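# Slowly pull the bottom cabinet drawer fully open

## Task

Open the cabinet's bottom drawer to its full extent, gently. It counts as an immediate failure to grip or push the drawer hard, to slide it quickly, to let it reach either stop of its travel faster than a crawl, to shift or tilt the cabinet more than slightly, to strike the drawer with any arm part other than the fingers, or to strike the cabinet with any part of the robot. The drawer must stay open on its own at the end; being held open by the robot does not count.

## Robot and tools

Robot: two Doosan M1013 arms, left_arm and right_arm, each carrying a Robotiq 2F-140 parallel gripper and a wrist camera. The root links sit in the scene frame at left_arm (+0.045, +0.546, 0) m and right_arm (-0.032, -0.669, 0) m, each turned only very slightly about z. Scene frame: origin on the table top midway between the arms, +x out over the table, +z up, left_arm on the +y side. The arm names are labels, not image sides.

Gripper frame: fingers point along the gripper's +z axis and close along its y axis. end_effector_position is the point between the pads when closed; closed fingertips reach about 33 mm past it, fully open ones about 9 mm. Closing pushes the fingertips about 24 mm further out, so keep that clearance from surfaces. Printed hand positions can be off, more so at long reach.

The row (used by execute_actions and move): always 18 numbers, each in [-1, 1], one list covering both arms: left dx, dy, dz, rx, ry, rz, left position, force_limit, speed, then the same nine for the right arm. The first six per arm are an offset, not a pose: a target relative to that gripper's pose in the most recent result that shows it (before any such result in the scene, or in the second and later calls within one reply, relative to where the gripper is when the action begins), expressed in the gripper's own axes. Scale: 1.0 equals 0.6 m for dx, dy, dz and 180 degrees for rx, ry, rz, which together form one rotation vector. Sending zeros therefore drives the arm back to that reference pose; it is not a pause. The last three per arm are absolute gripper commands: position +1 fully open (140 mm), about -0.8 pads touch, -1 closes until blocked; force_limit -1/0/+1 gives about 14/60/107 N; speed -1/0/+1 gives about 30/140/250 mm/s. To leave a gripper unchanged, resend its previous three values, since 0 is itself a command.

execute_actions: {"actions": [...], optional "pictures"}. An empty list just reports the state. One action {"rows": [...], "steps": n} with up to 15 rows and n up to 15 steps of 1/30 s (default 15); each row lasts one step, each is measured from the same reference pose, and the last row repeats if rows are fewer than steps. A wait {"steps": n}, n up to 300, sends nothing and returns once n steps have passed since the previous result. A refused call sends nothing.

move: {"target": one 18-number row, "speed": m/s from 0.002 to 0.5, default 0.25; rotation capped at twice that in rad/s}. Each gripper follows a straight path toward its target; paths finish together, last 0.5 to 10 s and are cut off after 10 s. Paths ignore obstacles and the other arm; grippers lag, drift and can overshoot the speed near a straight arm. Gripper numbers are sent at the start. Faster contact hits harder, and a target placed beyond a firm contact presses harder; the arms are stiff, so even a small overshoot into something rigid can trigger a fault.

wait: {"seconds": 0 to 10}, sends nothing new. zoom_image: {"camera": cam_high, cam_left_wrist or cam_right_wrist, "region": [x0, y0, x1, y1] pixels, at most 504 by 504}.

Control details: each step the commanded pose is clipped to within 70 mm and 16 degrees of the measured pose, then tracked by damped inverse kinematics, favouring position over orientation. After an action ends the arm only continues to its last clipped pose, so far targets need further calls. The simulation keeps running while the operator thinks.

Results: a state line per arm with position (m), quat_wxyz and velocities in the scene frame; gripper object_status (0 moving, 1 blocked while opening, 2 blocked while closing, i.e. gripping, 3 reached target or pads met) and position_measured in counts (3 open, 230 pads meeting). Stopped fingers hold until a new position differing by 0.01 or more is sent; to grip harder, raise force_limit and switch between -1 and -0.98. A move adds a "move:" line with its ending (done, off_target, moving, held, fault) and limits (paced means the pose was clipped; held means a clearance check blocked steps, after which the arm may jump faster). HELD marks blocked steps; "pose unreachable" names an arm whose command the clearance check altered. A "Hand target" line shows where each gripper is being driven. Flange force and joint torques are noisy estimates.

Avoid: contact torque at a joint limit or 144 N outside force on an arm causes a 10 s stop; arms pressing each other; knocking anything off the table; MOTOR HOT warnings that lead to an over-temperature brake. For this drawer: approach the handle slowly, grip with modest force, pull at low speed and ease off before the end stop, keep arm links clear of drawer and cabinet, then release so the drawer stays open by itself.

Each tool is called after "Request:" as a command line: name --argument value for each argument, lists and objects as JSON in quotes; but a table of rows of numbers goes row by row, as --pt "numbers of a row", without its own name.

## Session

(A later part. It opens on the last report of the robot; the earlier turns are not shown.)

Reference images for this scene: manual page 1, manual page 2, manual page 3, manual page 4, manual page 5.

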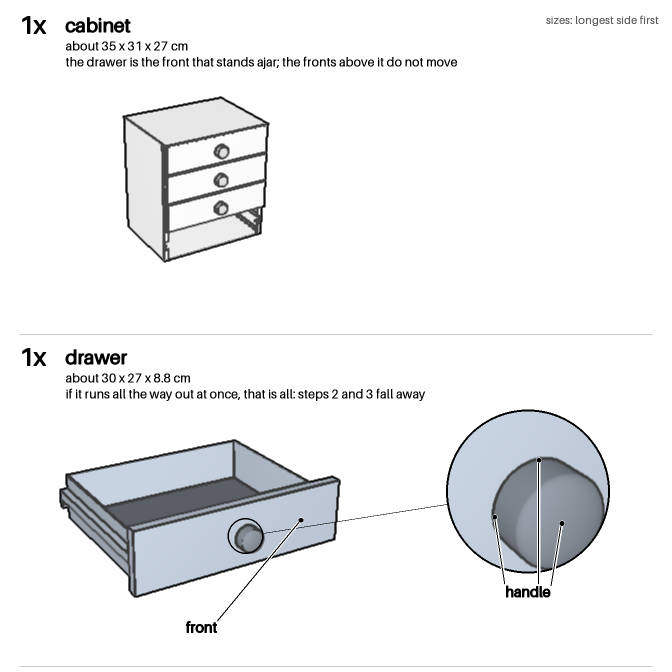

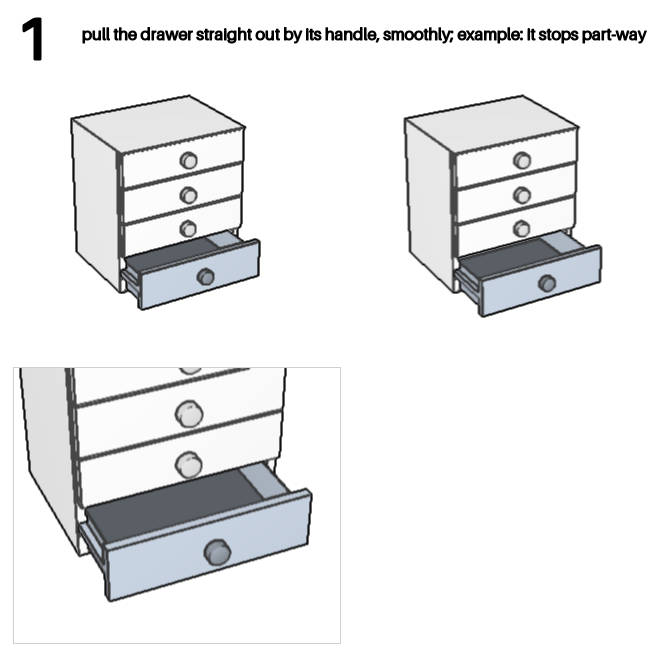

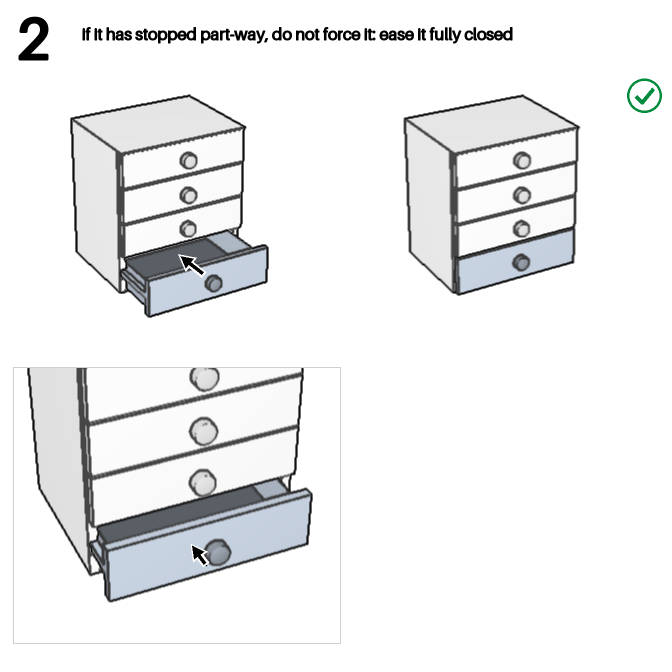

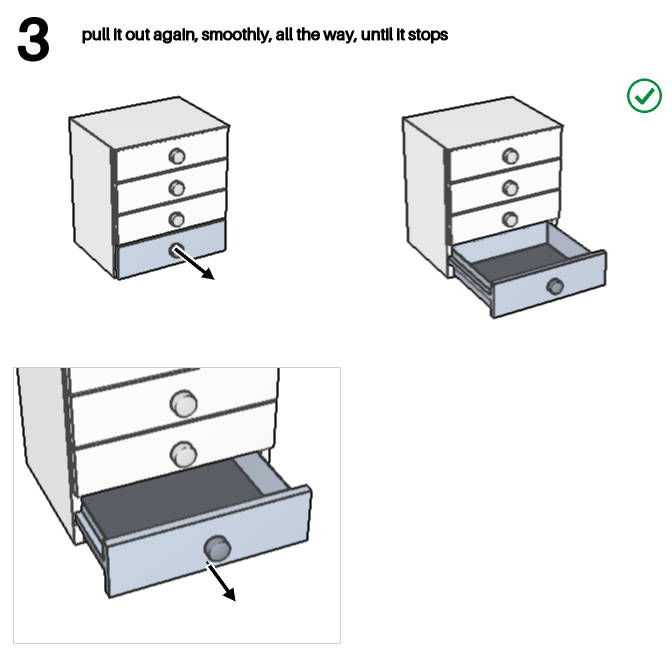

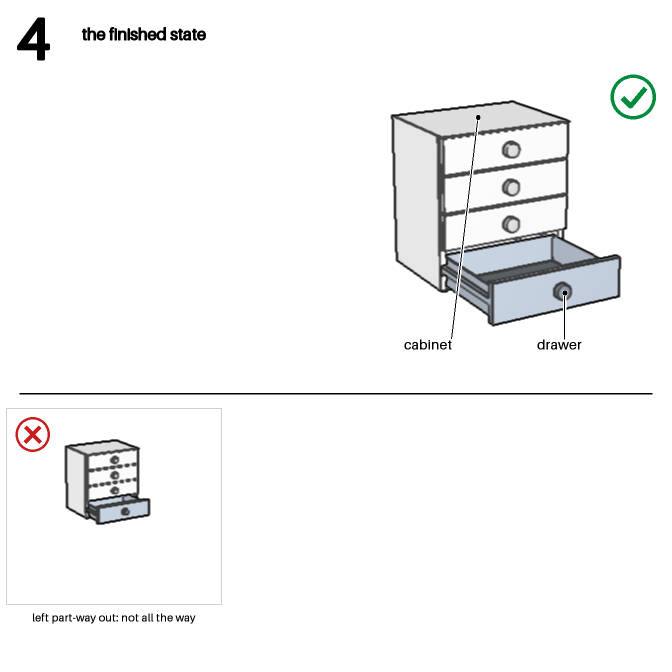

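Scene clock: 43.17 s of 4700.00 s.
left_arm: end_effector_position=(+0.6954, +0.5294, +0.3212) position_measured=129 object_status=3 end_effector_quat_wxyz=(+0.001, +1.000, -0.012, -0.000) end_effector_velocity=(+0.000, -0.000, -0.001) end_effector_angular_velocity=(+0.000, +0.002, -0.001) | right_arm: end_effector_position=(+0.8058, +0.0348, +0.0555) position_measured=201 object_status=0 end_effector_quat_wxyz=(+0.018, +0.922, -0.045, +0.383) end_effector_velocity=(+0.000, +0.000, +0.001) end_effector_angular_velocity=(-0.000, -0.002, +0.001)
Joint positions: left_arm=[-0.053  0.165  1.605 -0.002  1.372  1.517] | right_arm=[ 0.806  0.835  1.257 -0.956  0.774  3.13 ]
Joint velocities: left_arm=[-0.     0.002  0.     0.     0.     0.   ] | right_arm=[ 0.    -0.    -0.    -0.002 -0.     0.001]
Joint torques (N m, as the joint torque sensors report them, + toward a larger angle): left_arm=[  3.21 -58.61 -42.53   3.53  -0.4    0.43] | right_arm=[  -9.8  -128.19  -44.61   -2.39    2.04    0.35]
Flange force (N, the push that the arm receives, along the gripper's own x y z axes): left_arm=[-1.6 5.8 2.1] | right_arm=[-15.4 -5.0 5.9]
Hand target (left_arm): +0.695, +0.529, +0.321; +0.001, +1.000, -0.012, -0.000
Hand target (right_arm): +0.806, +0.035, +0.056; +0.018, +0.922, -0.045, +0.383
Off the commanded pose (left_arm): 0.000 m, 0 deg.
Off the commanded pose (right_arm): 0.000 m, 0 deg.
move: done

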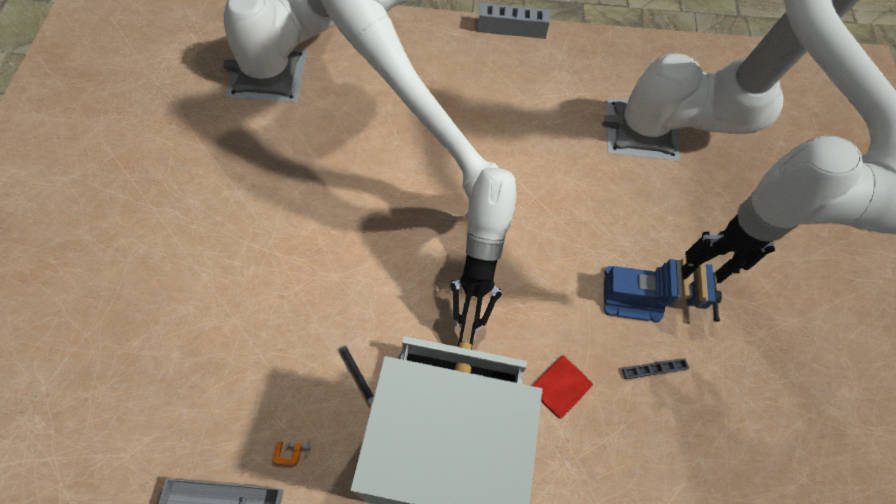

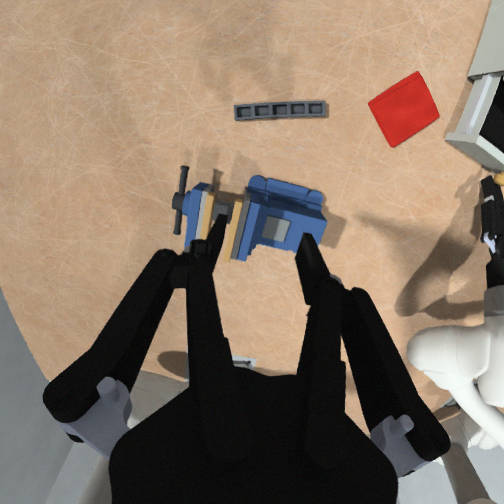

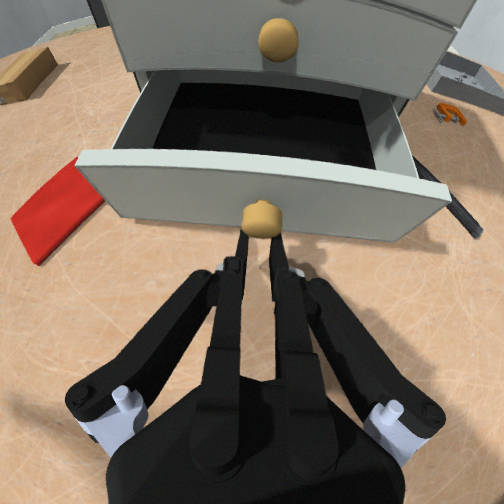

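Request:
move --target '[0,0,0,0,0,0,0,0,0,0,0,0,0,0,0,0.3,-1,0]'

Request:
move --target '[0,0,0,0,0,0,0,0,0,0.019,0,0.019,0,0,0,0.3,-1,0]' --speed 0.02

Request:
move --target '[0,0,0,0,0,0,0,0,0,0,0,0,0,0,0,-1,-1,-0.6]'

Request:
move --target '[0,0,0,0,0,0,0,0,0,0.05,-0.001,0.05,0,0,0,-1,-1,-0.6]' --speed 0.015

Scene clock: 52.03 s of 4700.00 s.
left_arm: end_effector_position=(+0.6954, +0.5294, +0.3212) position_measured=129 object_status=3 end_effector_quat_wxyz=(+0.001, +1.000, -0.012, -0.000) end_effector_velocity=(+0.000, -0.000, +0.000) end_effector_angular_velocity=(-0.000, -0.000, +0.000) | right_arm: end_effector_position=(+0.8059, +0.0346, +0.0556) position_measured=91 object_status=3 end_effector_quat_wxyz=(+0.018, +0.922, -0.045, +0.383) end_effector_velocity=(+0.000, -0.000, -0.000) end_effector_angular_velocity=(+0.002, +0.001, -0.002)
Joint positions: left_arm=[-0.053  0.165  1.605 -0.002  1.372  1.517] | right_arm=[ 0.806  0.835  1.257 -0.956  0.774  3.13 ]
Joint velocities: left_arm=[ 0. -0. -0. -0.  0. -0.] | right_arm=[-0.001  0.    -0.     0.001 -0.     0.001]
Joint torques (N m, as the joint torque sensors report them, + toward a larger angle): left_arm=[  2.93 -58.3  -42.15   3.55  -0.34   0.27] | right_arm=[  -2.19 -114.37  -36.33    0.89    0.16    0.21]
Flange force (N, the push that the arm receives, along the gripper's own x y z axes): left_arm=[-2.4 5.0 1.0] | right_arm=[-2.1 -1.8 0.7]
Hand target (left_arm): +0.695, +0.529, +0.321; +0.001, +1.000, -0.012, -0.000
Hand target (right_arm): +0.806, +0.035, +0.056; +0.018, +0.922, -0.045, +0.383
Off the commanded pose (left_arm): 0.000 m, 0 deg.
Off the commanded pose (right_arm): 0.000 m, 0 deg.
After step 90, 5.13 s passed at rest.
move: done

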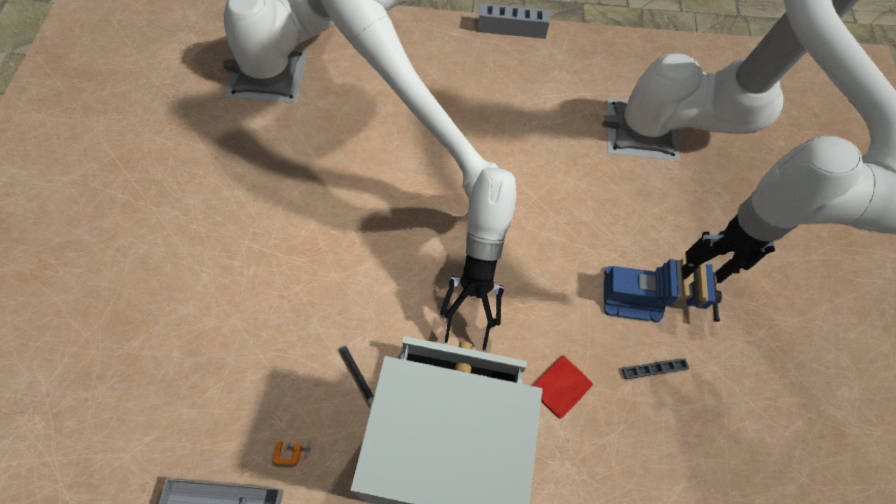

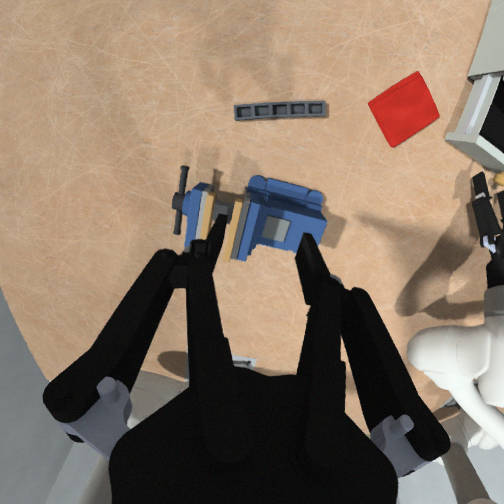

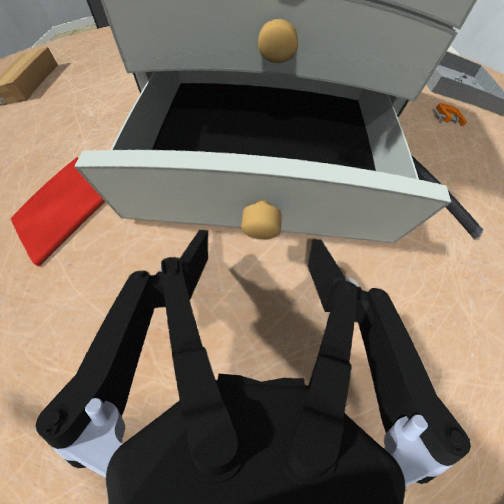

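Scene clock: 53.07 s of 4700.00 s.
left_arm: end_effector_position=(+0.6954, +0.5294, +0.3212) position_measured=129 object_status=3 end_effector_quat_wxyz=(+0.001, +1.000, -0.012, -0.000) end_effector_velocity=(+0.000, -0.000, -0.001) end_effector_angular_velocity=(+0.001, +0.001, -0.001) | right_arm: end_effector_position=(+0.8220, +0.0331, +0.0556) position_measured=91 object_status=3 end_effector_quat_wxyz=(+0.018, +0.922, -0.045, +0.383) end_effector_velocity=(+0.000, -0.000, +0.000) end_effector_angular_velocity=(-0.001, -0.001, -0.000)
Joint positions: left_arm=[-0.053  0.165  1.605 -0.002  1.372  1.517] | right_arm=[ 0.793  0.848  1.231 -0.945  0.772  3.105]
Joint velocities: left_arm=[-0.001  0.001  0.     0.001  0.    -0.   ] | right_arm=[ 0.     0.    -0.    -0.001  0.001  0.   ]
Joint torques (N m, as the joint torque sensors report them, + toward a larger angle): left_arm=[  1.59 -59.3  -42.79   3.49  -0.64   0.22] | right_arm=[  -1.72 -114.89  -36.79    0.82    0.08    0.31]
Flange force (N, the push that the arm receives, along the gripper's own x y z axes): left_arm=[-1.3 2.9 2.2] | right_arm=[-1.9 -0.9 0.0]
Hand target (left_arm): +0.695, +0.529, +0.321; +0.001, +1.000, -0.012, -0.000
Hand target (right_arm): +0.822, +0.033, +0.056; +0.018, +0.922, -0.045, +0.383
Off the commanded pose (left_arm): 0.000 m, 0 deg.
Off the commanded pose (right_arm): 0.000 m, 0 deg.
move: done

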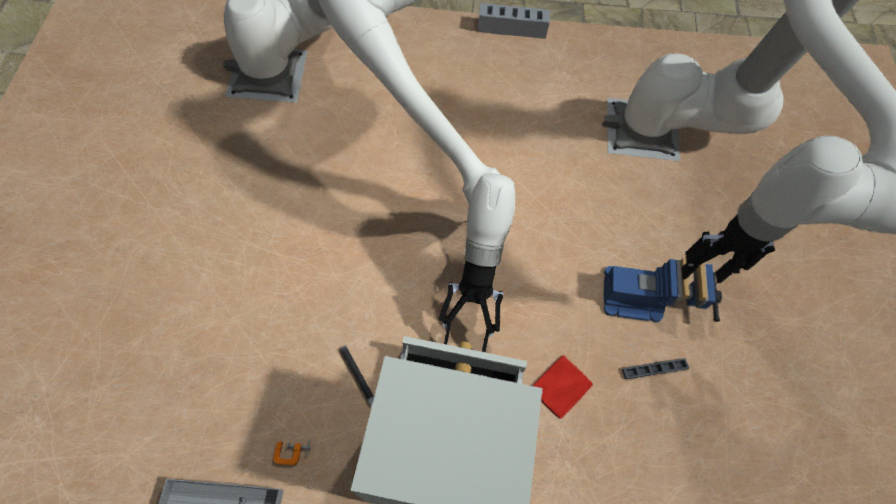

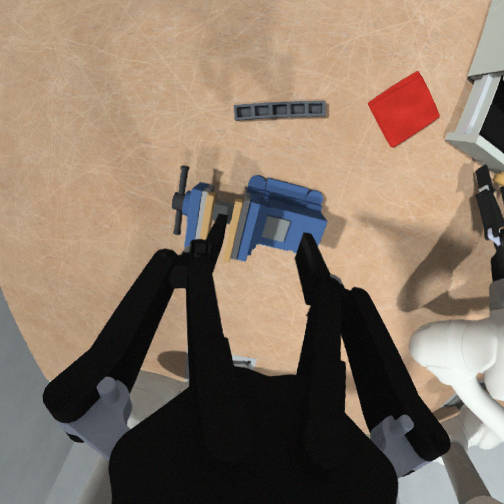

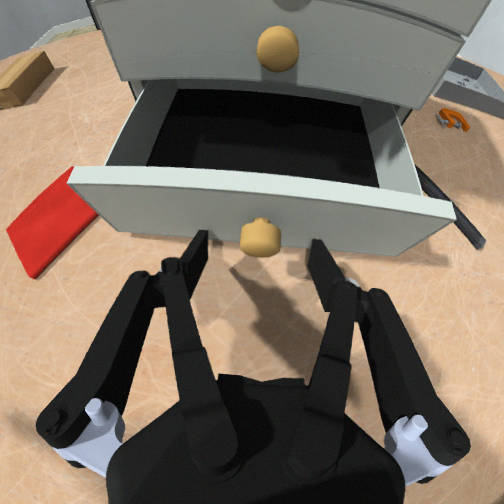

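Scene clock: 54.07 s of 4700.00 s.
left_arm: end_effector_position=(+0.6954, +0.5294, +0.3212) position_measured=129 object_status=3 end_effector_quat_wxyz=(+0.001, +1.000, -0.012, -0.000) end_effector_velocity=(-0.000, -0.000, +0.000) end_effector_angular_velocity=(-0.000, -0.000, -0.001) | right_arm: end_effector_position=(+0.8220, +0.0332, +0.0556) position_measured=183 object_status=2 end_effector_quat_wxyz=(+0.018, +0.922, -0.045, +0.383) end_effector_velocity=(+0.000, -0.000, -0.000) end_effector_angular_velocity=(-0.001, +0.000, -0.000)
Joint positions: left_arm=[-0.053  0.165  1.605 -0.002  1.372  1.517] | right_arm=[ 0.793  0.848  1.231 -0.945  0.771  3.105]
Joint velocities: left_arm=[-0.001 -0.001  0.    -0.     0.     0.001] | right_arm=[-0.     0.     0.     0.     0.001 -0.   ]
Joint torques (N m, as the joint torque sensors report them, + toward a larger angle): left_arm=[  4.16 -58.69 -42.55   3.6   -0.5    0.26] | right_arm=[  -9.59 -114.11  -33.76    0.54    2.87    0.37]
Flange force (N, the push that the arm receives, along the gripper's own x y z axes): left_arm=[-1.8 6.9 2.0] | right_arm=[-2.7 -9.1 -1.2]
Hand target (left_arm): +0.695, +0.529, +0.321; +0.001, +1.000, -0.012, -0.000
Hand target (right_arm): +0.822, +0.033, +0.056; +0.018, +0.922, -0.045, +0.383
Off the commanded pose (left_arm): 0.000 m, 0 deg.
Off the commanded pose (right_arm): 0.000 m, 0 deg.
move: done

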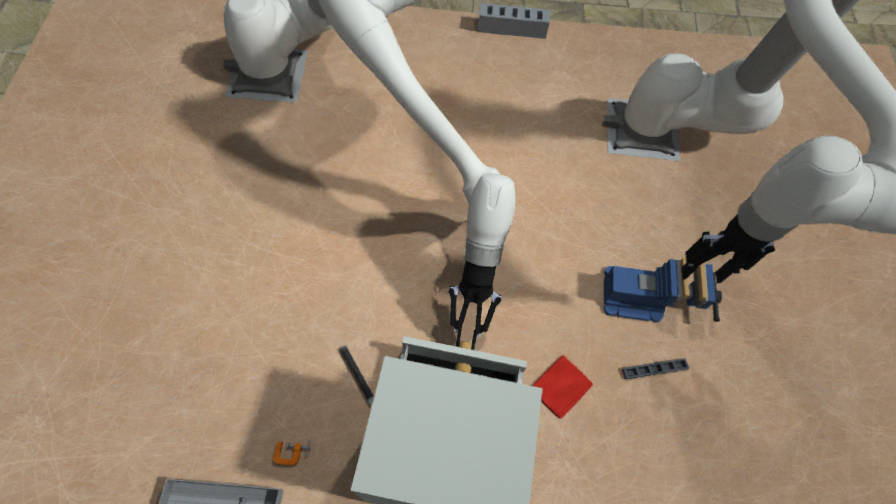

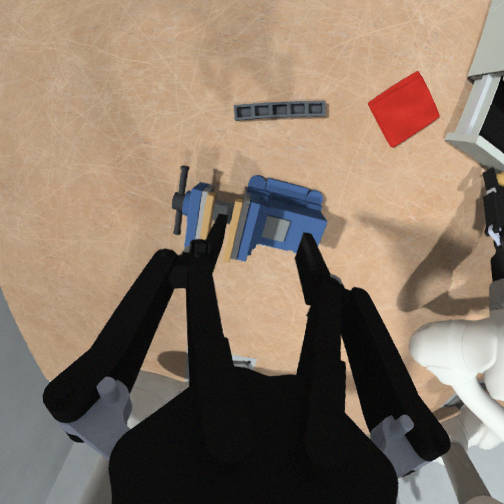

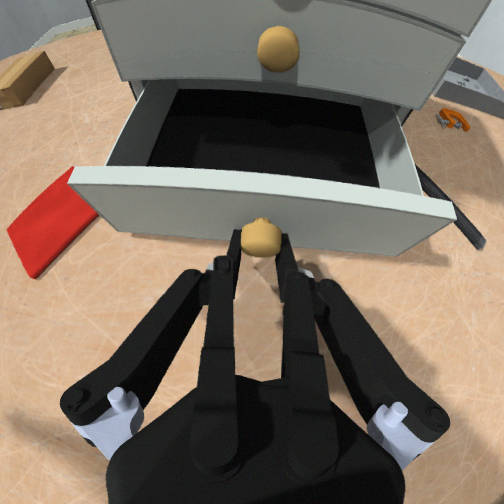

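Scene clock: 57.13 s of 4700.00 s.
left_arm: end_effector_position=(+0.6954, +0.5294, +0.3212) position_measured=129 object_status=3 end_effector_quat_wxyz=(+0.001, +1.000, -0.012, -0.000) end_effector_velocity=(-0.000, +0.000, +0.000) end_effector_angular_velocity=(+0.001, -0.000, +0.001) | right_arm: end_effector_position=(+0.8643, +0.0297, +0.0557) position_measured=183 object_status=2 end_effector_quat_wxyz=(+0.018, +0.922, -0.045, +0.383) end_effector_velocity=(-0.000, +0.000, -0.000) end_effector_angular_velocity=(+0.001, +0.000, -0.000)
Joint positions: left_arm=[-0.053  0.165  1.605 -0.002  1.372  1.517] | right_arm=[ 0.758  0.887  1.154 -0.911  0.77   3.036]
Joint velocities: left_arm=[-0.    -0.001  0.     0.001  0.    -0.001] | right_arm=[ 0.     0.     0.     0.    -0.001  0.001]
Joint torques (N m, as the joint torque sensors report them, + toward a larger angle): left_arm=[  3.21 -58.61 -42.41   3.64  -0.38   0.51] | right_arm=[   4.79 -114.29  -41.44    1.19   -4.6     0.23]
Flange force (N, the push that the arm receives, along the gripper's own x y z axes): left_arm=[-1.9 5.6 2.0] | right_arm=[-2.6 12.6 -7.7]
Hand target (left_arm): +0.695, +0.529, +0.321; +0.001, +1.000, -0.012, -0.000
Hand target (right_arm): +0.864, +0.030, +0.056; +0.018, +0.922, -0.045, +0.383
Off the commanded pose (left_arm): 0.000 m, 0 deg.
Off the commanded pose (right_arm): 0.000 m, 0 deg.
move: done

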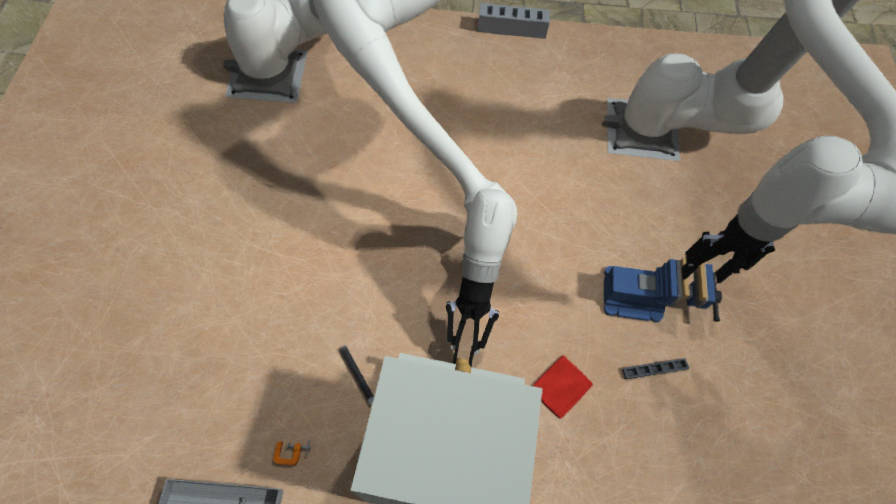

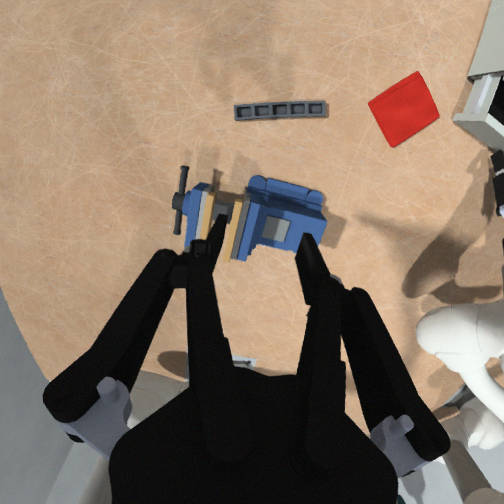

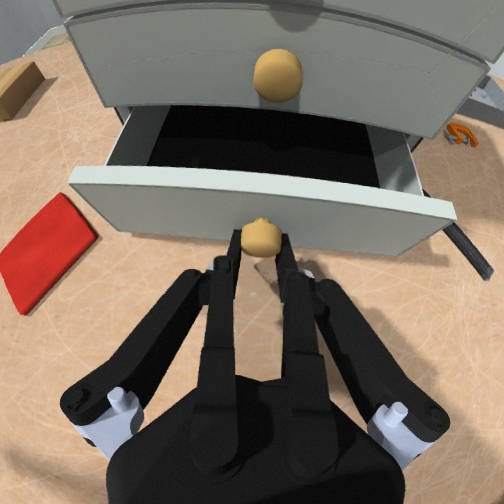

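Request:
move --target '[0,0,0,0,0,0,0,0,0,0.062,0.0015,0.062,0,0,0,-1,-1,-0.6]' --speed 0.012

Scene clock: 64.80 s of 4700.00 s.
left_arm: end_effector_position=(+0.6954, +0.5294, +0.3212) position_measured=129 object_status=3 end_effector_quat_wxyz=(+0.001, +1.000, -0.012, -0.000) end_effector_velocity=(-0.000, +0.001, +0.000) end_effector_angular_velocity=(+0.003, -0.001, -0.002) | right_arm: end_effector_position=(+0.9166, +0.0238, +0.0559) position_measured=183 object_status=2 end_effector_quat_wxyz=(+0.018, +0.922, -0.045, +0.383) end_effector_velocity=(+0.000, -0.001, -0.001) end_effector_angular_velocity=(-0.001, -0.000, -0.000)
Joint positions: left_arm=[-0.053  0.165  1.605 -0.002  1.372  1.517] | right_arm=[ 0.717  0.939  1.052 -0.864  0.773  2.946]
Joint velocities: left_arm=[-0.    -0.001 -0.     0.003  0.     0.001] | right_arm=[-0.001  0.001 -0.    -0.001 -0.     0.   ]
Joint torques (N m, as the joint torque sensors report them, + toward a larger angle): left_arm=[  3.04 -59.14 -42.31   3.58  -0.38   0.39] | right_arm=[  -0.41 -118.62  -39.26    1.5    -2.13    0.17]
Flange force (N, the push that the arm receives, along the gripper's own x y z axes): left_arm=[-0.9 5.1 1.7] | right_arm=[-2.0 4.6 -5.7]
Hand target (left_arm): +0.695, +0.529, +0.321; +0.001, +1.000, -0.012, -0.000
Hand target (right_arm): +0.917, +0.024, +0.056; +0.018, +0.922, -0.045, +0.383
Off the commanded pose (left_arm): 0.000 m, 0 deg.
Off the commanded pose (right_arm): 0.000 m, 0 deg.
After step 90, 0.07 s passed at rest.
move: done

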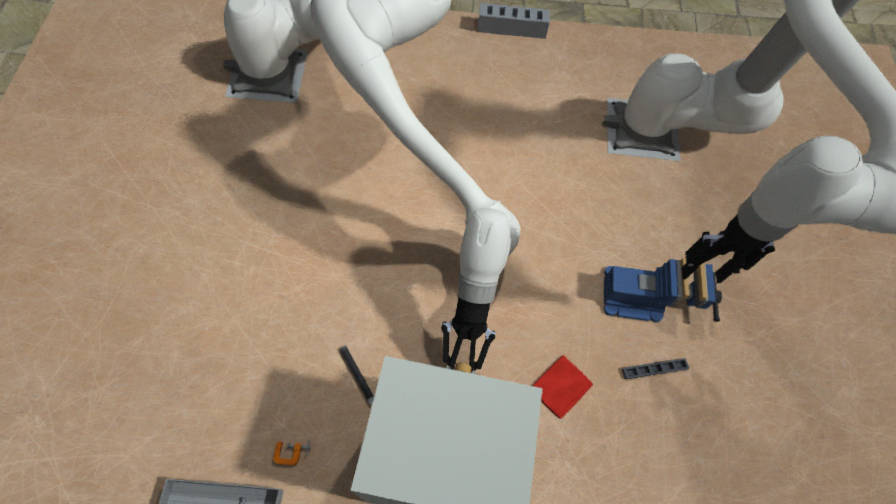

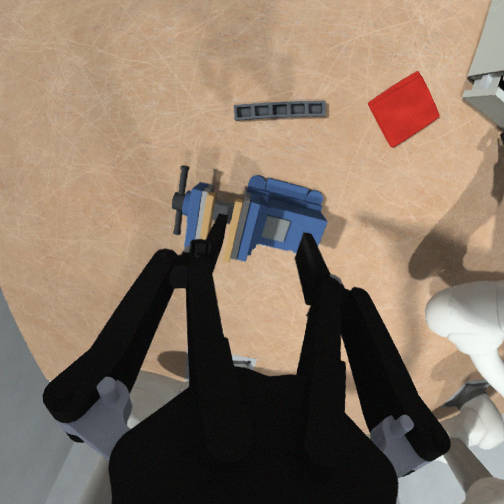

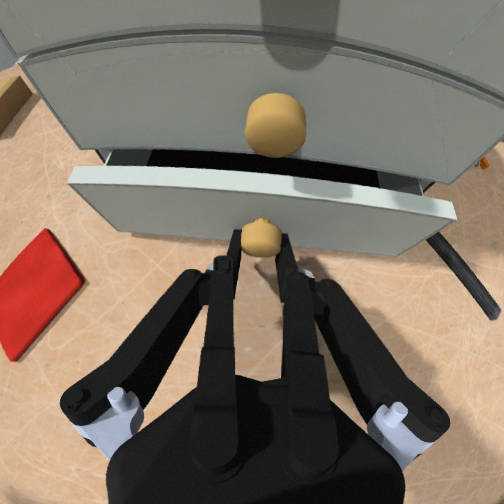

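Request:
move --target '[0,0,0,0,0,0,0,0,0,0.019,0,0.019,0,0,0,-1,-1,-0.6]' --speed 0.004

Request:
move --target '[0,0,0,0,0,0,0,0,0,0.005,0,0.005,0,0,0,-1,-1,-0.6]' --speed 0.002

Scene clock: 73.97 s of 4700.00 s.
left_arm: end_effector_position=(+0.6954, +0.5294, +0.3212) position_measured=129 object_status=3 end_effector_quat_wxyz=(+0.001, +1.000, -0.012, -0.000) end_effector_velocity=(+0.000, -0.001, +0.002) end_effector_angular_velocity=(-0.001, -0.003, +0.001) | right_arm: end_effector_position=(+0.9326, +0.0223, +0.0559) position_measured=183 object_status=2 end_effector_quat_wxyz=(+0.018, +0.922, -0.045, +0.383) end_effector_velocity=(+0.000, -0.000, -0.000) end_effector_angular_velocity=(-0.000, -0.000, -0.001)
Joint positions: left_arm=[-0.053  0.165  1.605 -0.002  1.372  1.517] | right_arm=[ 0.706  0.957  1.017 -0.848  0.776  2.917]
Joint velocities: left_arm=[-0.001 -0.001 -0.002 -0.001  0.    -0.001] | right_arm=[-0.     0.     0.    -0.001  0.     0.001]
Joint torques (N m, as the joint torque sensors report them, + toward a larger angle): left_arm=[  2.27 -58.81 -43.19   3.5   -0.42   0.23] | right_arm=[   3.44 -118.47  -40.34    1.8    -3.38    0.15]
Flange force (N, the push that the arm receives, along the gripper's own x y z axes): left_arm=[-3.0 4.1 2.7] | right_arm=[-1.4 9.9 -7.6]
Hand target (left_arm): +0.695, +0.529, +0.321; +0.001, +1.000, -0.012, -0.000
Hand target (right_arm): +0.933, +0.022, +0.056; +0.018, +0.922, -0.045, +0.383
Off the commanded pose (left_arm): 0.000 m, 0 deg.
Off the commanded pose (right_arm): 0.000 m, 0 deg.
After step 90, 1.93 s passed at rest.
move: done

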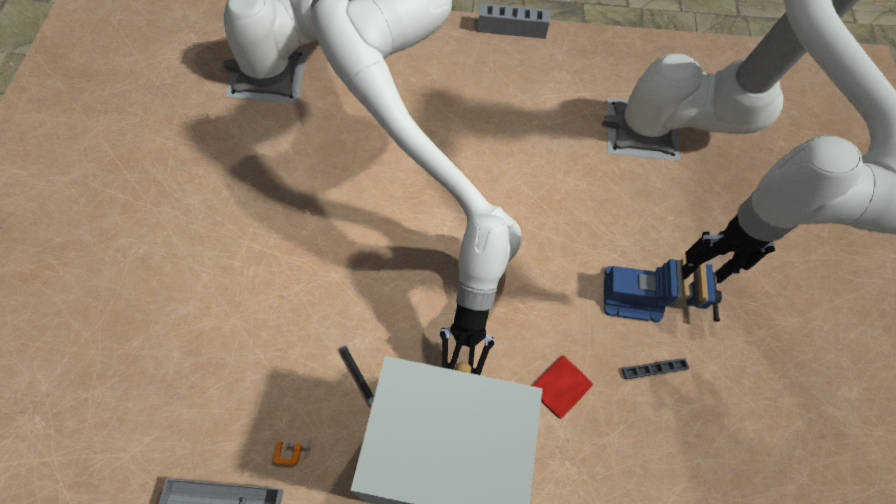

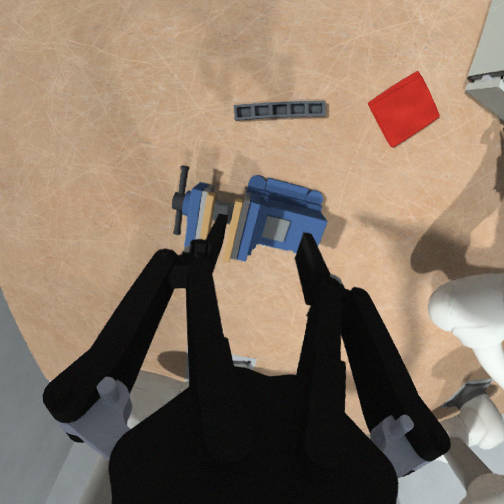

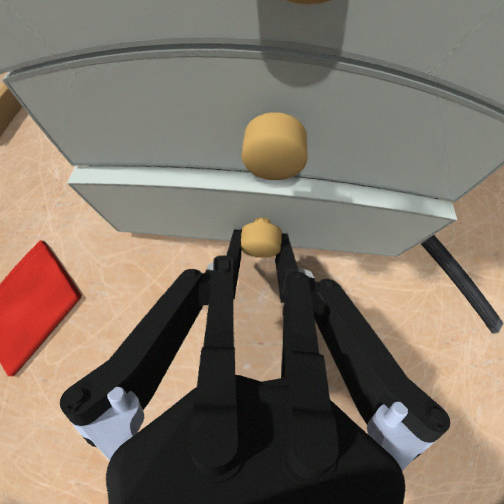

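Scene clock: 76.30 s of 4700.00 s.
left_arm: end_effector_position=(+0.6954, +0.5294, +0.3212) position_measured=129 object_status=3 end_effector_quat_wxyz=(+0.001, +1.000, -0.012, -0.000) end_effector_velocity=(+0.000, +0.000, +0.001) end_effector_angular_velocity=(+0.001, -0.002, -0.000) | right_arm: end_effector_position=(+0.9369, +0.0219, +0.0559) position_measured=183 object_status=2 end_effector_quat_wxyz=(+0.018, +0.922, -0.045, +0.383) end_effector_velocity=(-0.000, +0.000, -0.000) end_effector_angular_velocity=(+0.001, +0.001, -0.000)
Joint positions: left_arm=[-0.053  0.165  1.605 -0.002  1.372  1.517] | right_arm=[ 0.703  0.962  1.007 -0.844  0.777  2.909]
Joint velocities: left_arm=[-0.    -0.001 -0.001  0.001  0.    -0.   ] | right_arm=[-0.     0.    -0.     0.001  0.    -0.001]
Joint torques (N m, as the joint torque sensors report them, + toward a larger angle): left_arm=[  2.89 -60.95 -41.57   3.59  -0.35   0.23] | right_arm=[   3.11 -118.96  -40.33    1.94   -3.59    0.24]
Flange force (N, the push that the arm receives, along the gripper's own x y z axes): left_arm=[3.2 4.7 1.4] | right_arm=[-1.2 9.0 -7.6]
Hand target (left_arm): +0.695, +0.529, +0.321; +0.001, +1.000, -0.012, -0.000
Hand target (right_arm): +0.937, +0.022, +0.056; +0.018, +0.922, -0.045, +0.383
Off the commanded pose (left_arm): 0.000 m, 0 deg.
Off the commanded pose (right_arm): 0.000 m, 0 deg.
move: done

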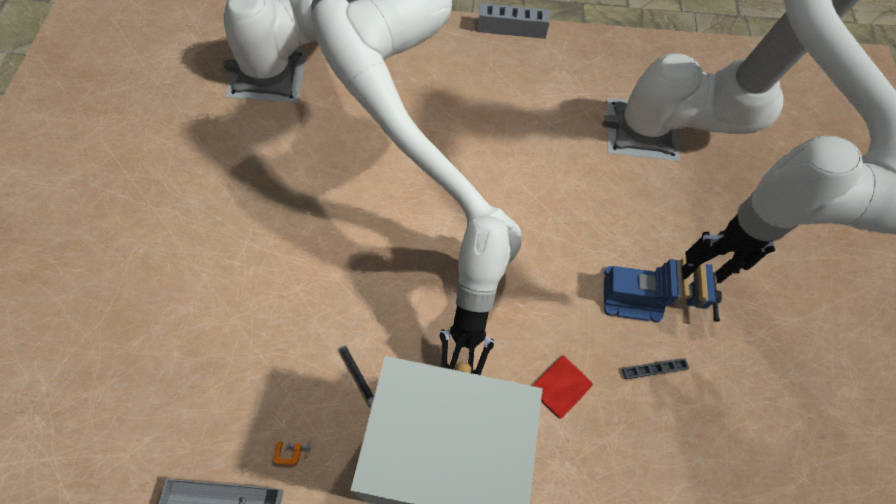

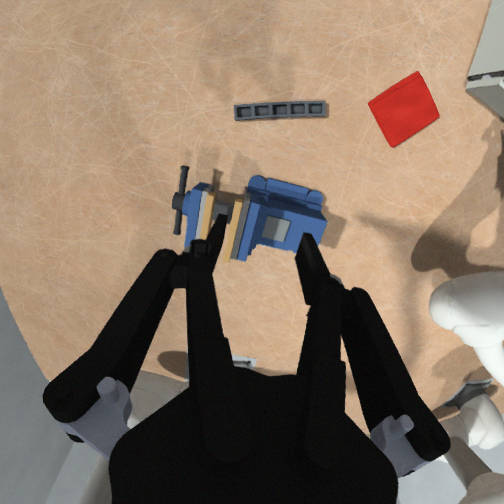

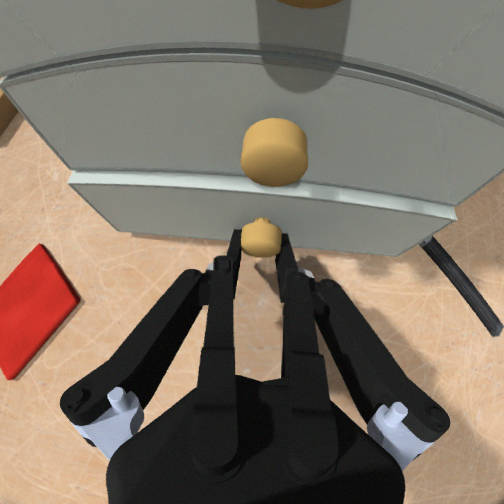

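Request:
move --target '[0,0,0,0,0,0,0,0,0,0.005,0.001,0.005,0,0,0,-1,-1,-0.6]' --speed 0.002

Request:
move --target '[0,0,0,0,0,0,0,0,0,0.0025,0,0.0025,0,0,0,-1,-1,-0.6]' --speed 0.002

Scene clock: 82.97 s of 4700.00 s.
left_arm: end_effector_position=(+0.6954, +0.5294, +0.3212) position_measured=129 object_status=3 end_effector_quat_wxyz=(+0.001, +1.000, -0.012, -0.000) end_effector_velocity=(+0.001, -0.000, -0.001) end_effector_angular_velocity=(+0.001, +0.002, +0.000) | right_arm: end_effector_position=(+0.9410, +0.0209, +0.0559) position_measured=183 object_status=2 end_effector_quat_wxyz=(+0.018, +0.922, -0.045, +0.383) end_effector_velocity=(-0.000, +0.000, -0.000) end_effector_angular_velocity=(+0.001, +0.001, +0.000)
Joint positions: left_arm=[-0.053  0.165  1.605 -0.002  1.372  1.517] | right_arm=[ 0.699  0.966  0.999 -0.84   0.778  2.902]
Joint velocities: left_arm=[-0.     0.002 -0.     0.001 -0.    -0.   ] | right_arm=[-0.     0.    -0.     0.001 -0.001 -0.   ]
Joint torques (N m, as the joint torque sensors report them, + toward a larger angle): left_arm=[  3.72 -59.56 -42.4    3.53  -0.31   0.27] | right_arm=[  -7.82 -119.89  -37.19    1.24    0.21    0.37]
Flange force (N, the push that the arm receives, along the gripper's own x y z axes): left_arm=[-0.3 6.2 2.3] | right_arm=[-2.0 -3.2 -6.7]
Hand target (left_arm): +0.695, +0.529, +0.321; +0.001, +1.000, -0.012, -0.000
Hand target (right_arm): +0.941, +0.021, +0.056; +0.018, +0.922, -0.045, +0.383
Off the commanded pose (left_arm): 0.000 m, 0 deg.
Off the commanded pose (right_arm): 0.000 m, 0 deg.
After step 90, 1.30 s passed at rest.
move: done

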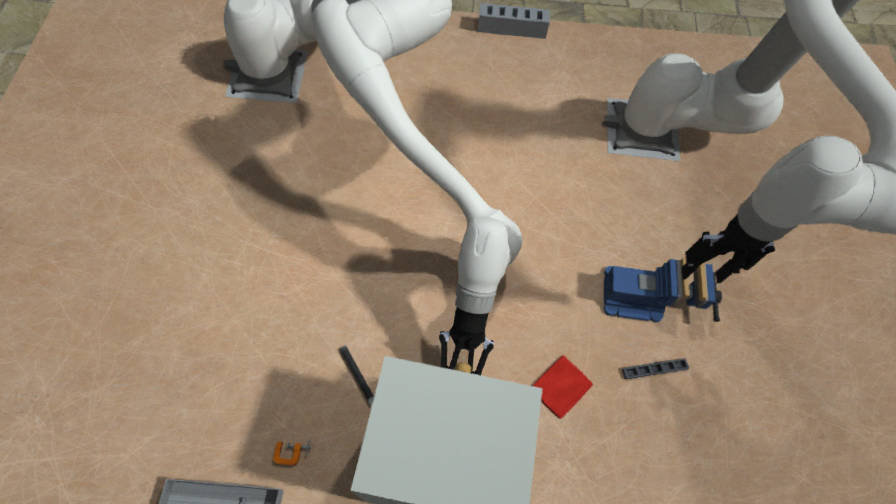

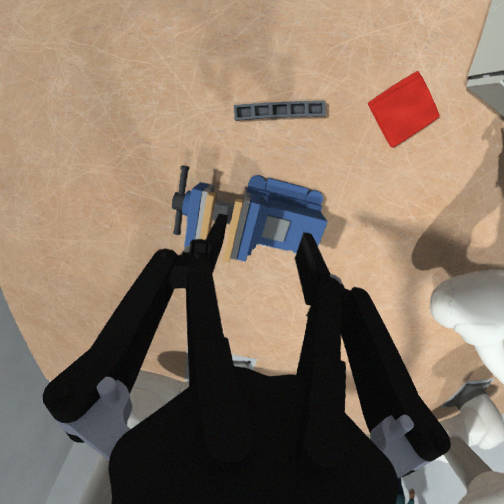

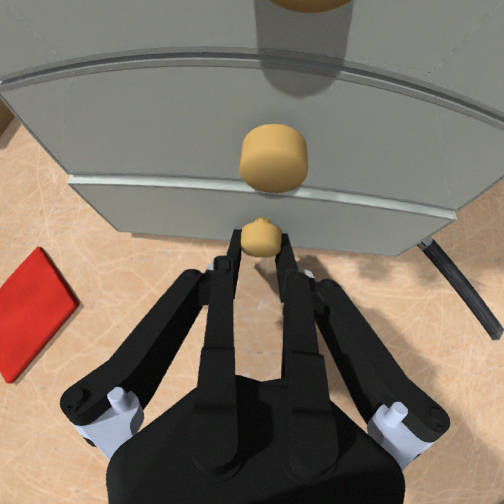

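Scene clock: 84.23 s of 4700.00 s.
left_arm: end_effector_position=(+0.6954, +0.5294, +0.3212) position_measured=129 object_status=3 end_effector_quat_wxyz=(+0.001, +1.000, -0.012, -0.000) end_effector_velocity=(+0.001, +0.001, -0.000) end_effector_angular_velocity=(+0.002, -0.000, +0.000) | right_arm: end_effector_position=(+0.9431, +0.0207, +0.0559) position_measured=183 object_status=2 end_effector_quat_wxyz=(+0.018, +0.922, -0.045, +0.383) end_effector_velocity=(+0.000, -0.000, +0.001) end_effector_angular_velocity=(-0.001, -0.001, +0.000)
Joint positions: left_arm=[-0.053  0.165  1.605 -0.002  1.372  1.517] | right_arm=[ 0.698  0.968  0.994 -0.838  0.778  2.898]
Joint velocities: left_arm=[ 0.     0.001 -0.001  0.002 -0.    -0.001] | right_arm=[-0.    -0.001  0.    -0.001  0.    -0.001]
Joint torques (N m, as the joint torque sensors report them, + toward a larger angle): left_arm=[  3.2  -58.31 -42.23   3.57  -0.43   0.32] | right_arm=[  -6.69 -120.77  -37.31    1.17    0.16    0.29]
Flange force (N, the push that the arm receives, along the gripper's own x y z axes): left_arm=[-1.7 5.6 1.4] | right_arm=[-1.3 -3.1 -5.7]
Hand target (left_arm): +0.695, +0.529, +0.321; +0.001, +1.000, -0.012, -0.000
Hand target (right_arm): +0.943, +0.021, +0.056; +0.018, +0.922, -0.045, +0.383
Off the commanded pose (left_arm): 0.000 m, 0 deg.
Off the commanded pose (right_arm): 0.000 m, 0 deg.
move: done

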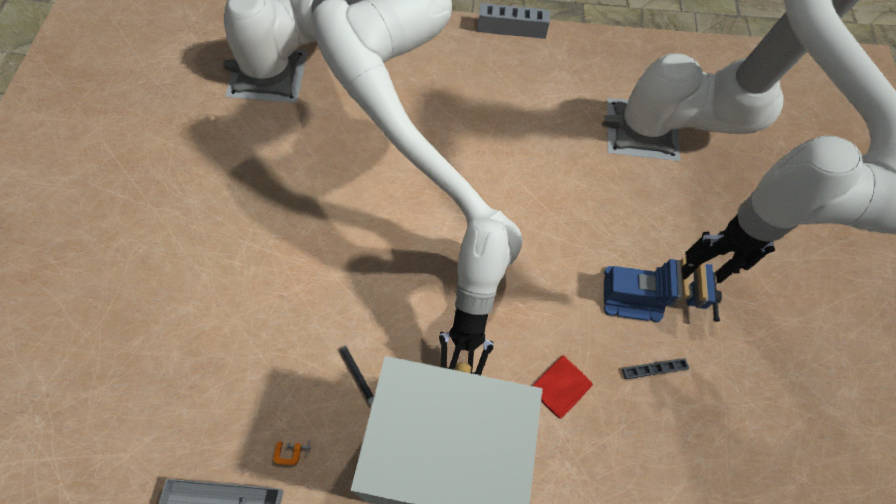

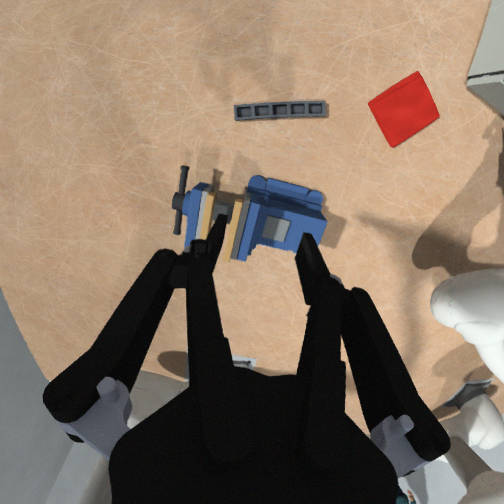

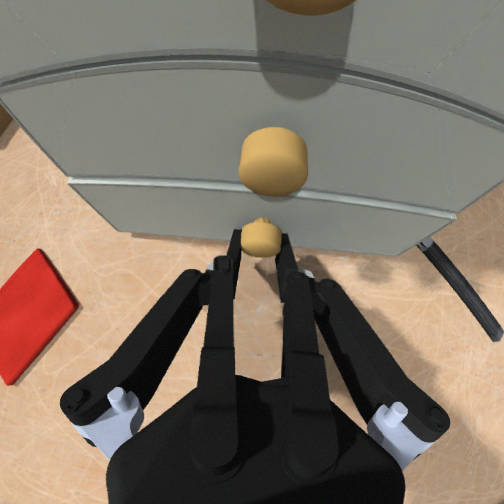

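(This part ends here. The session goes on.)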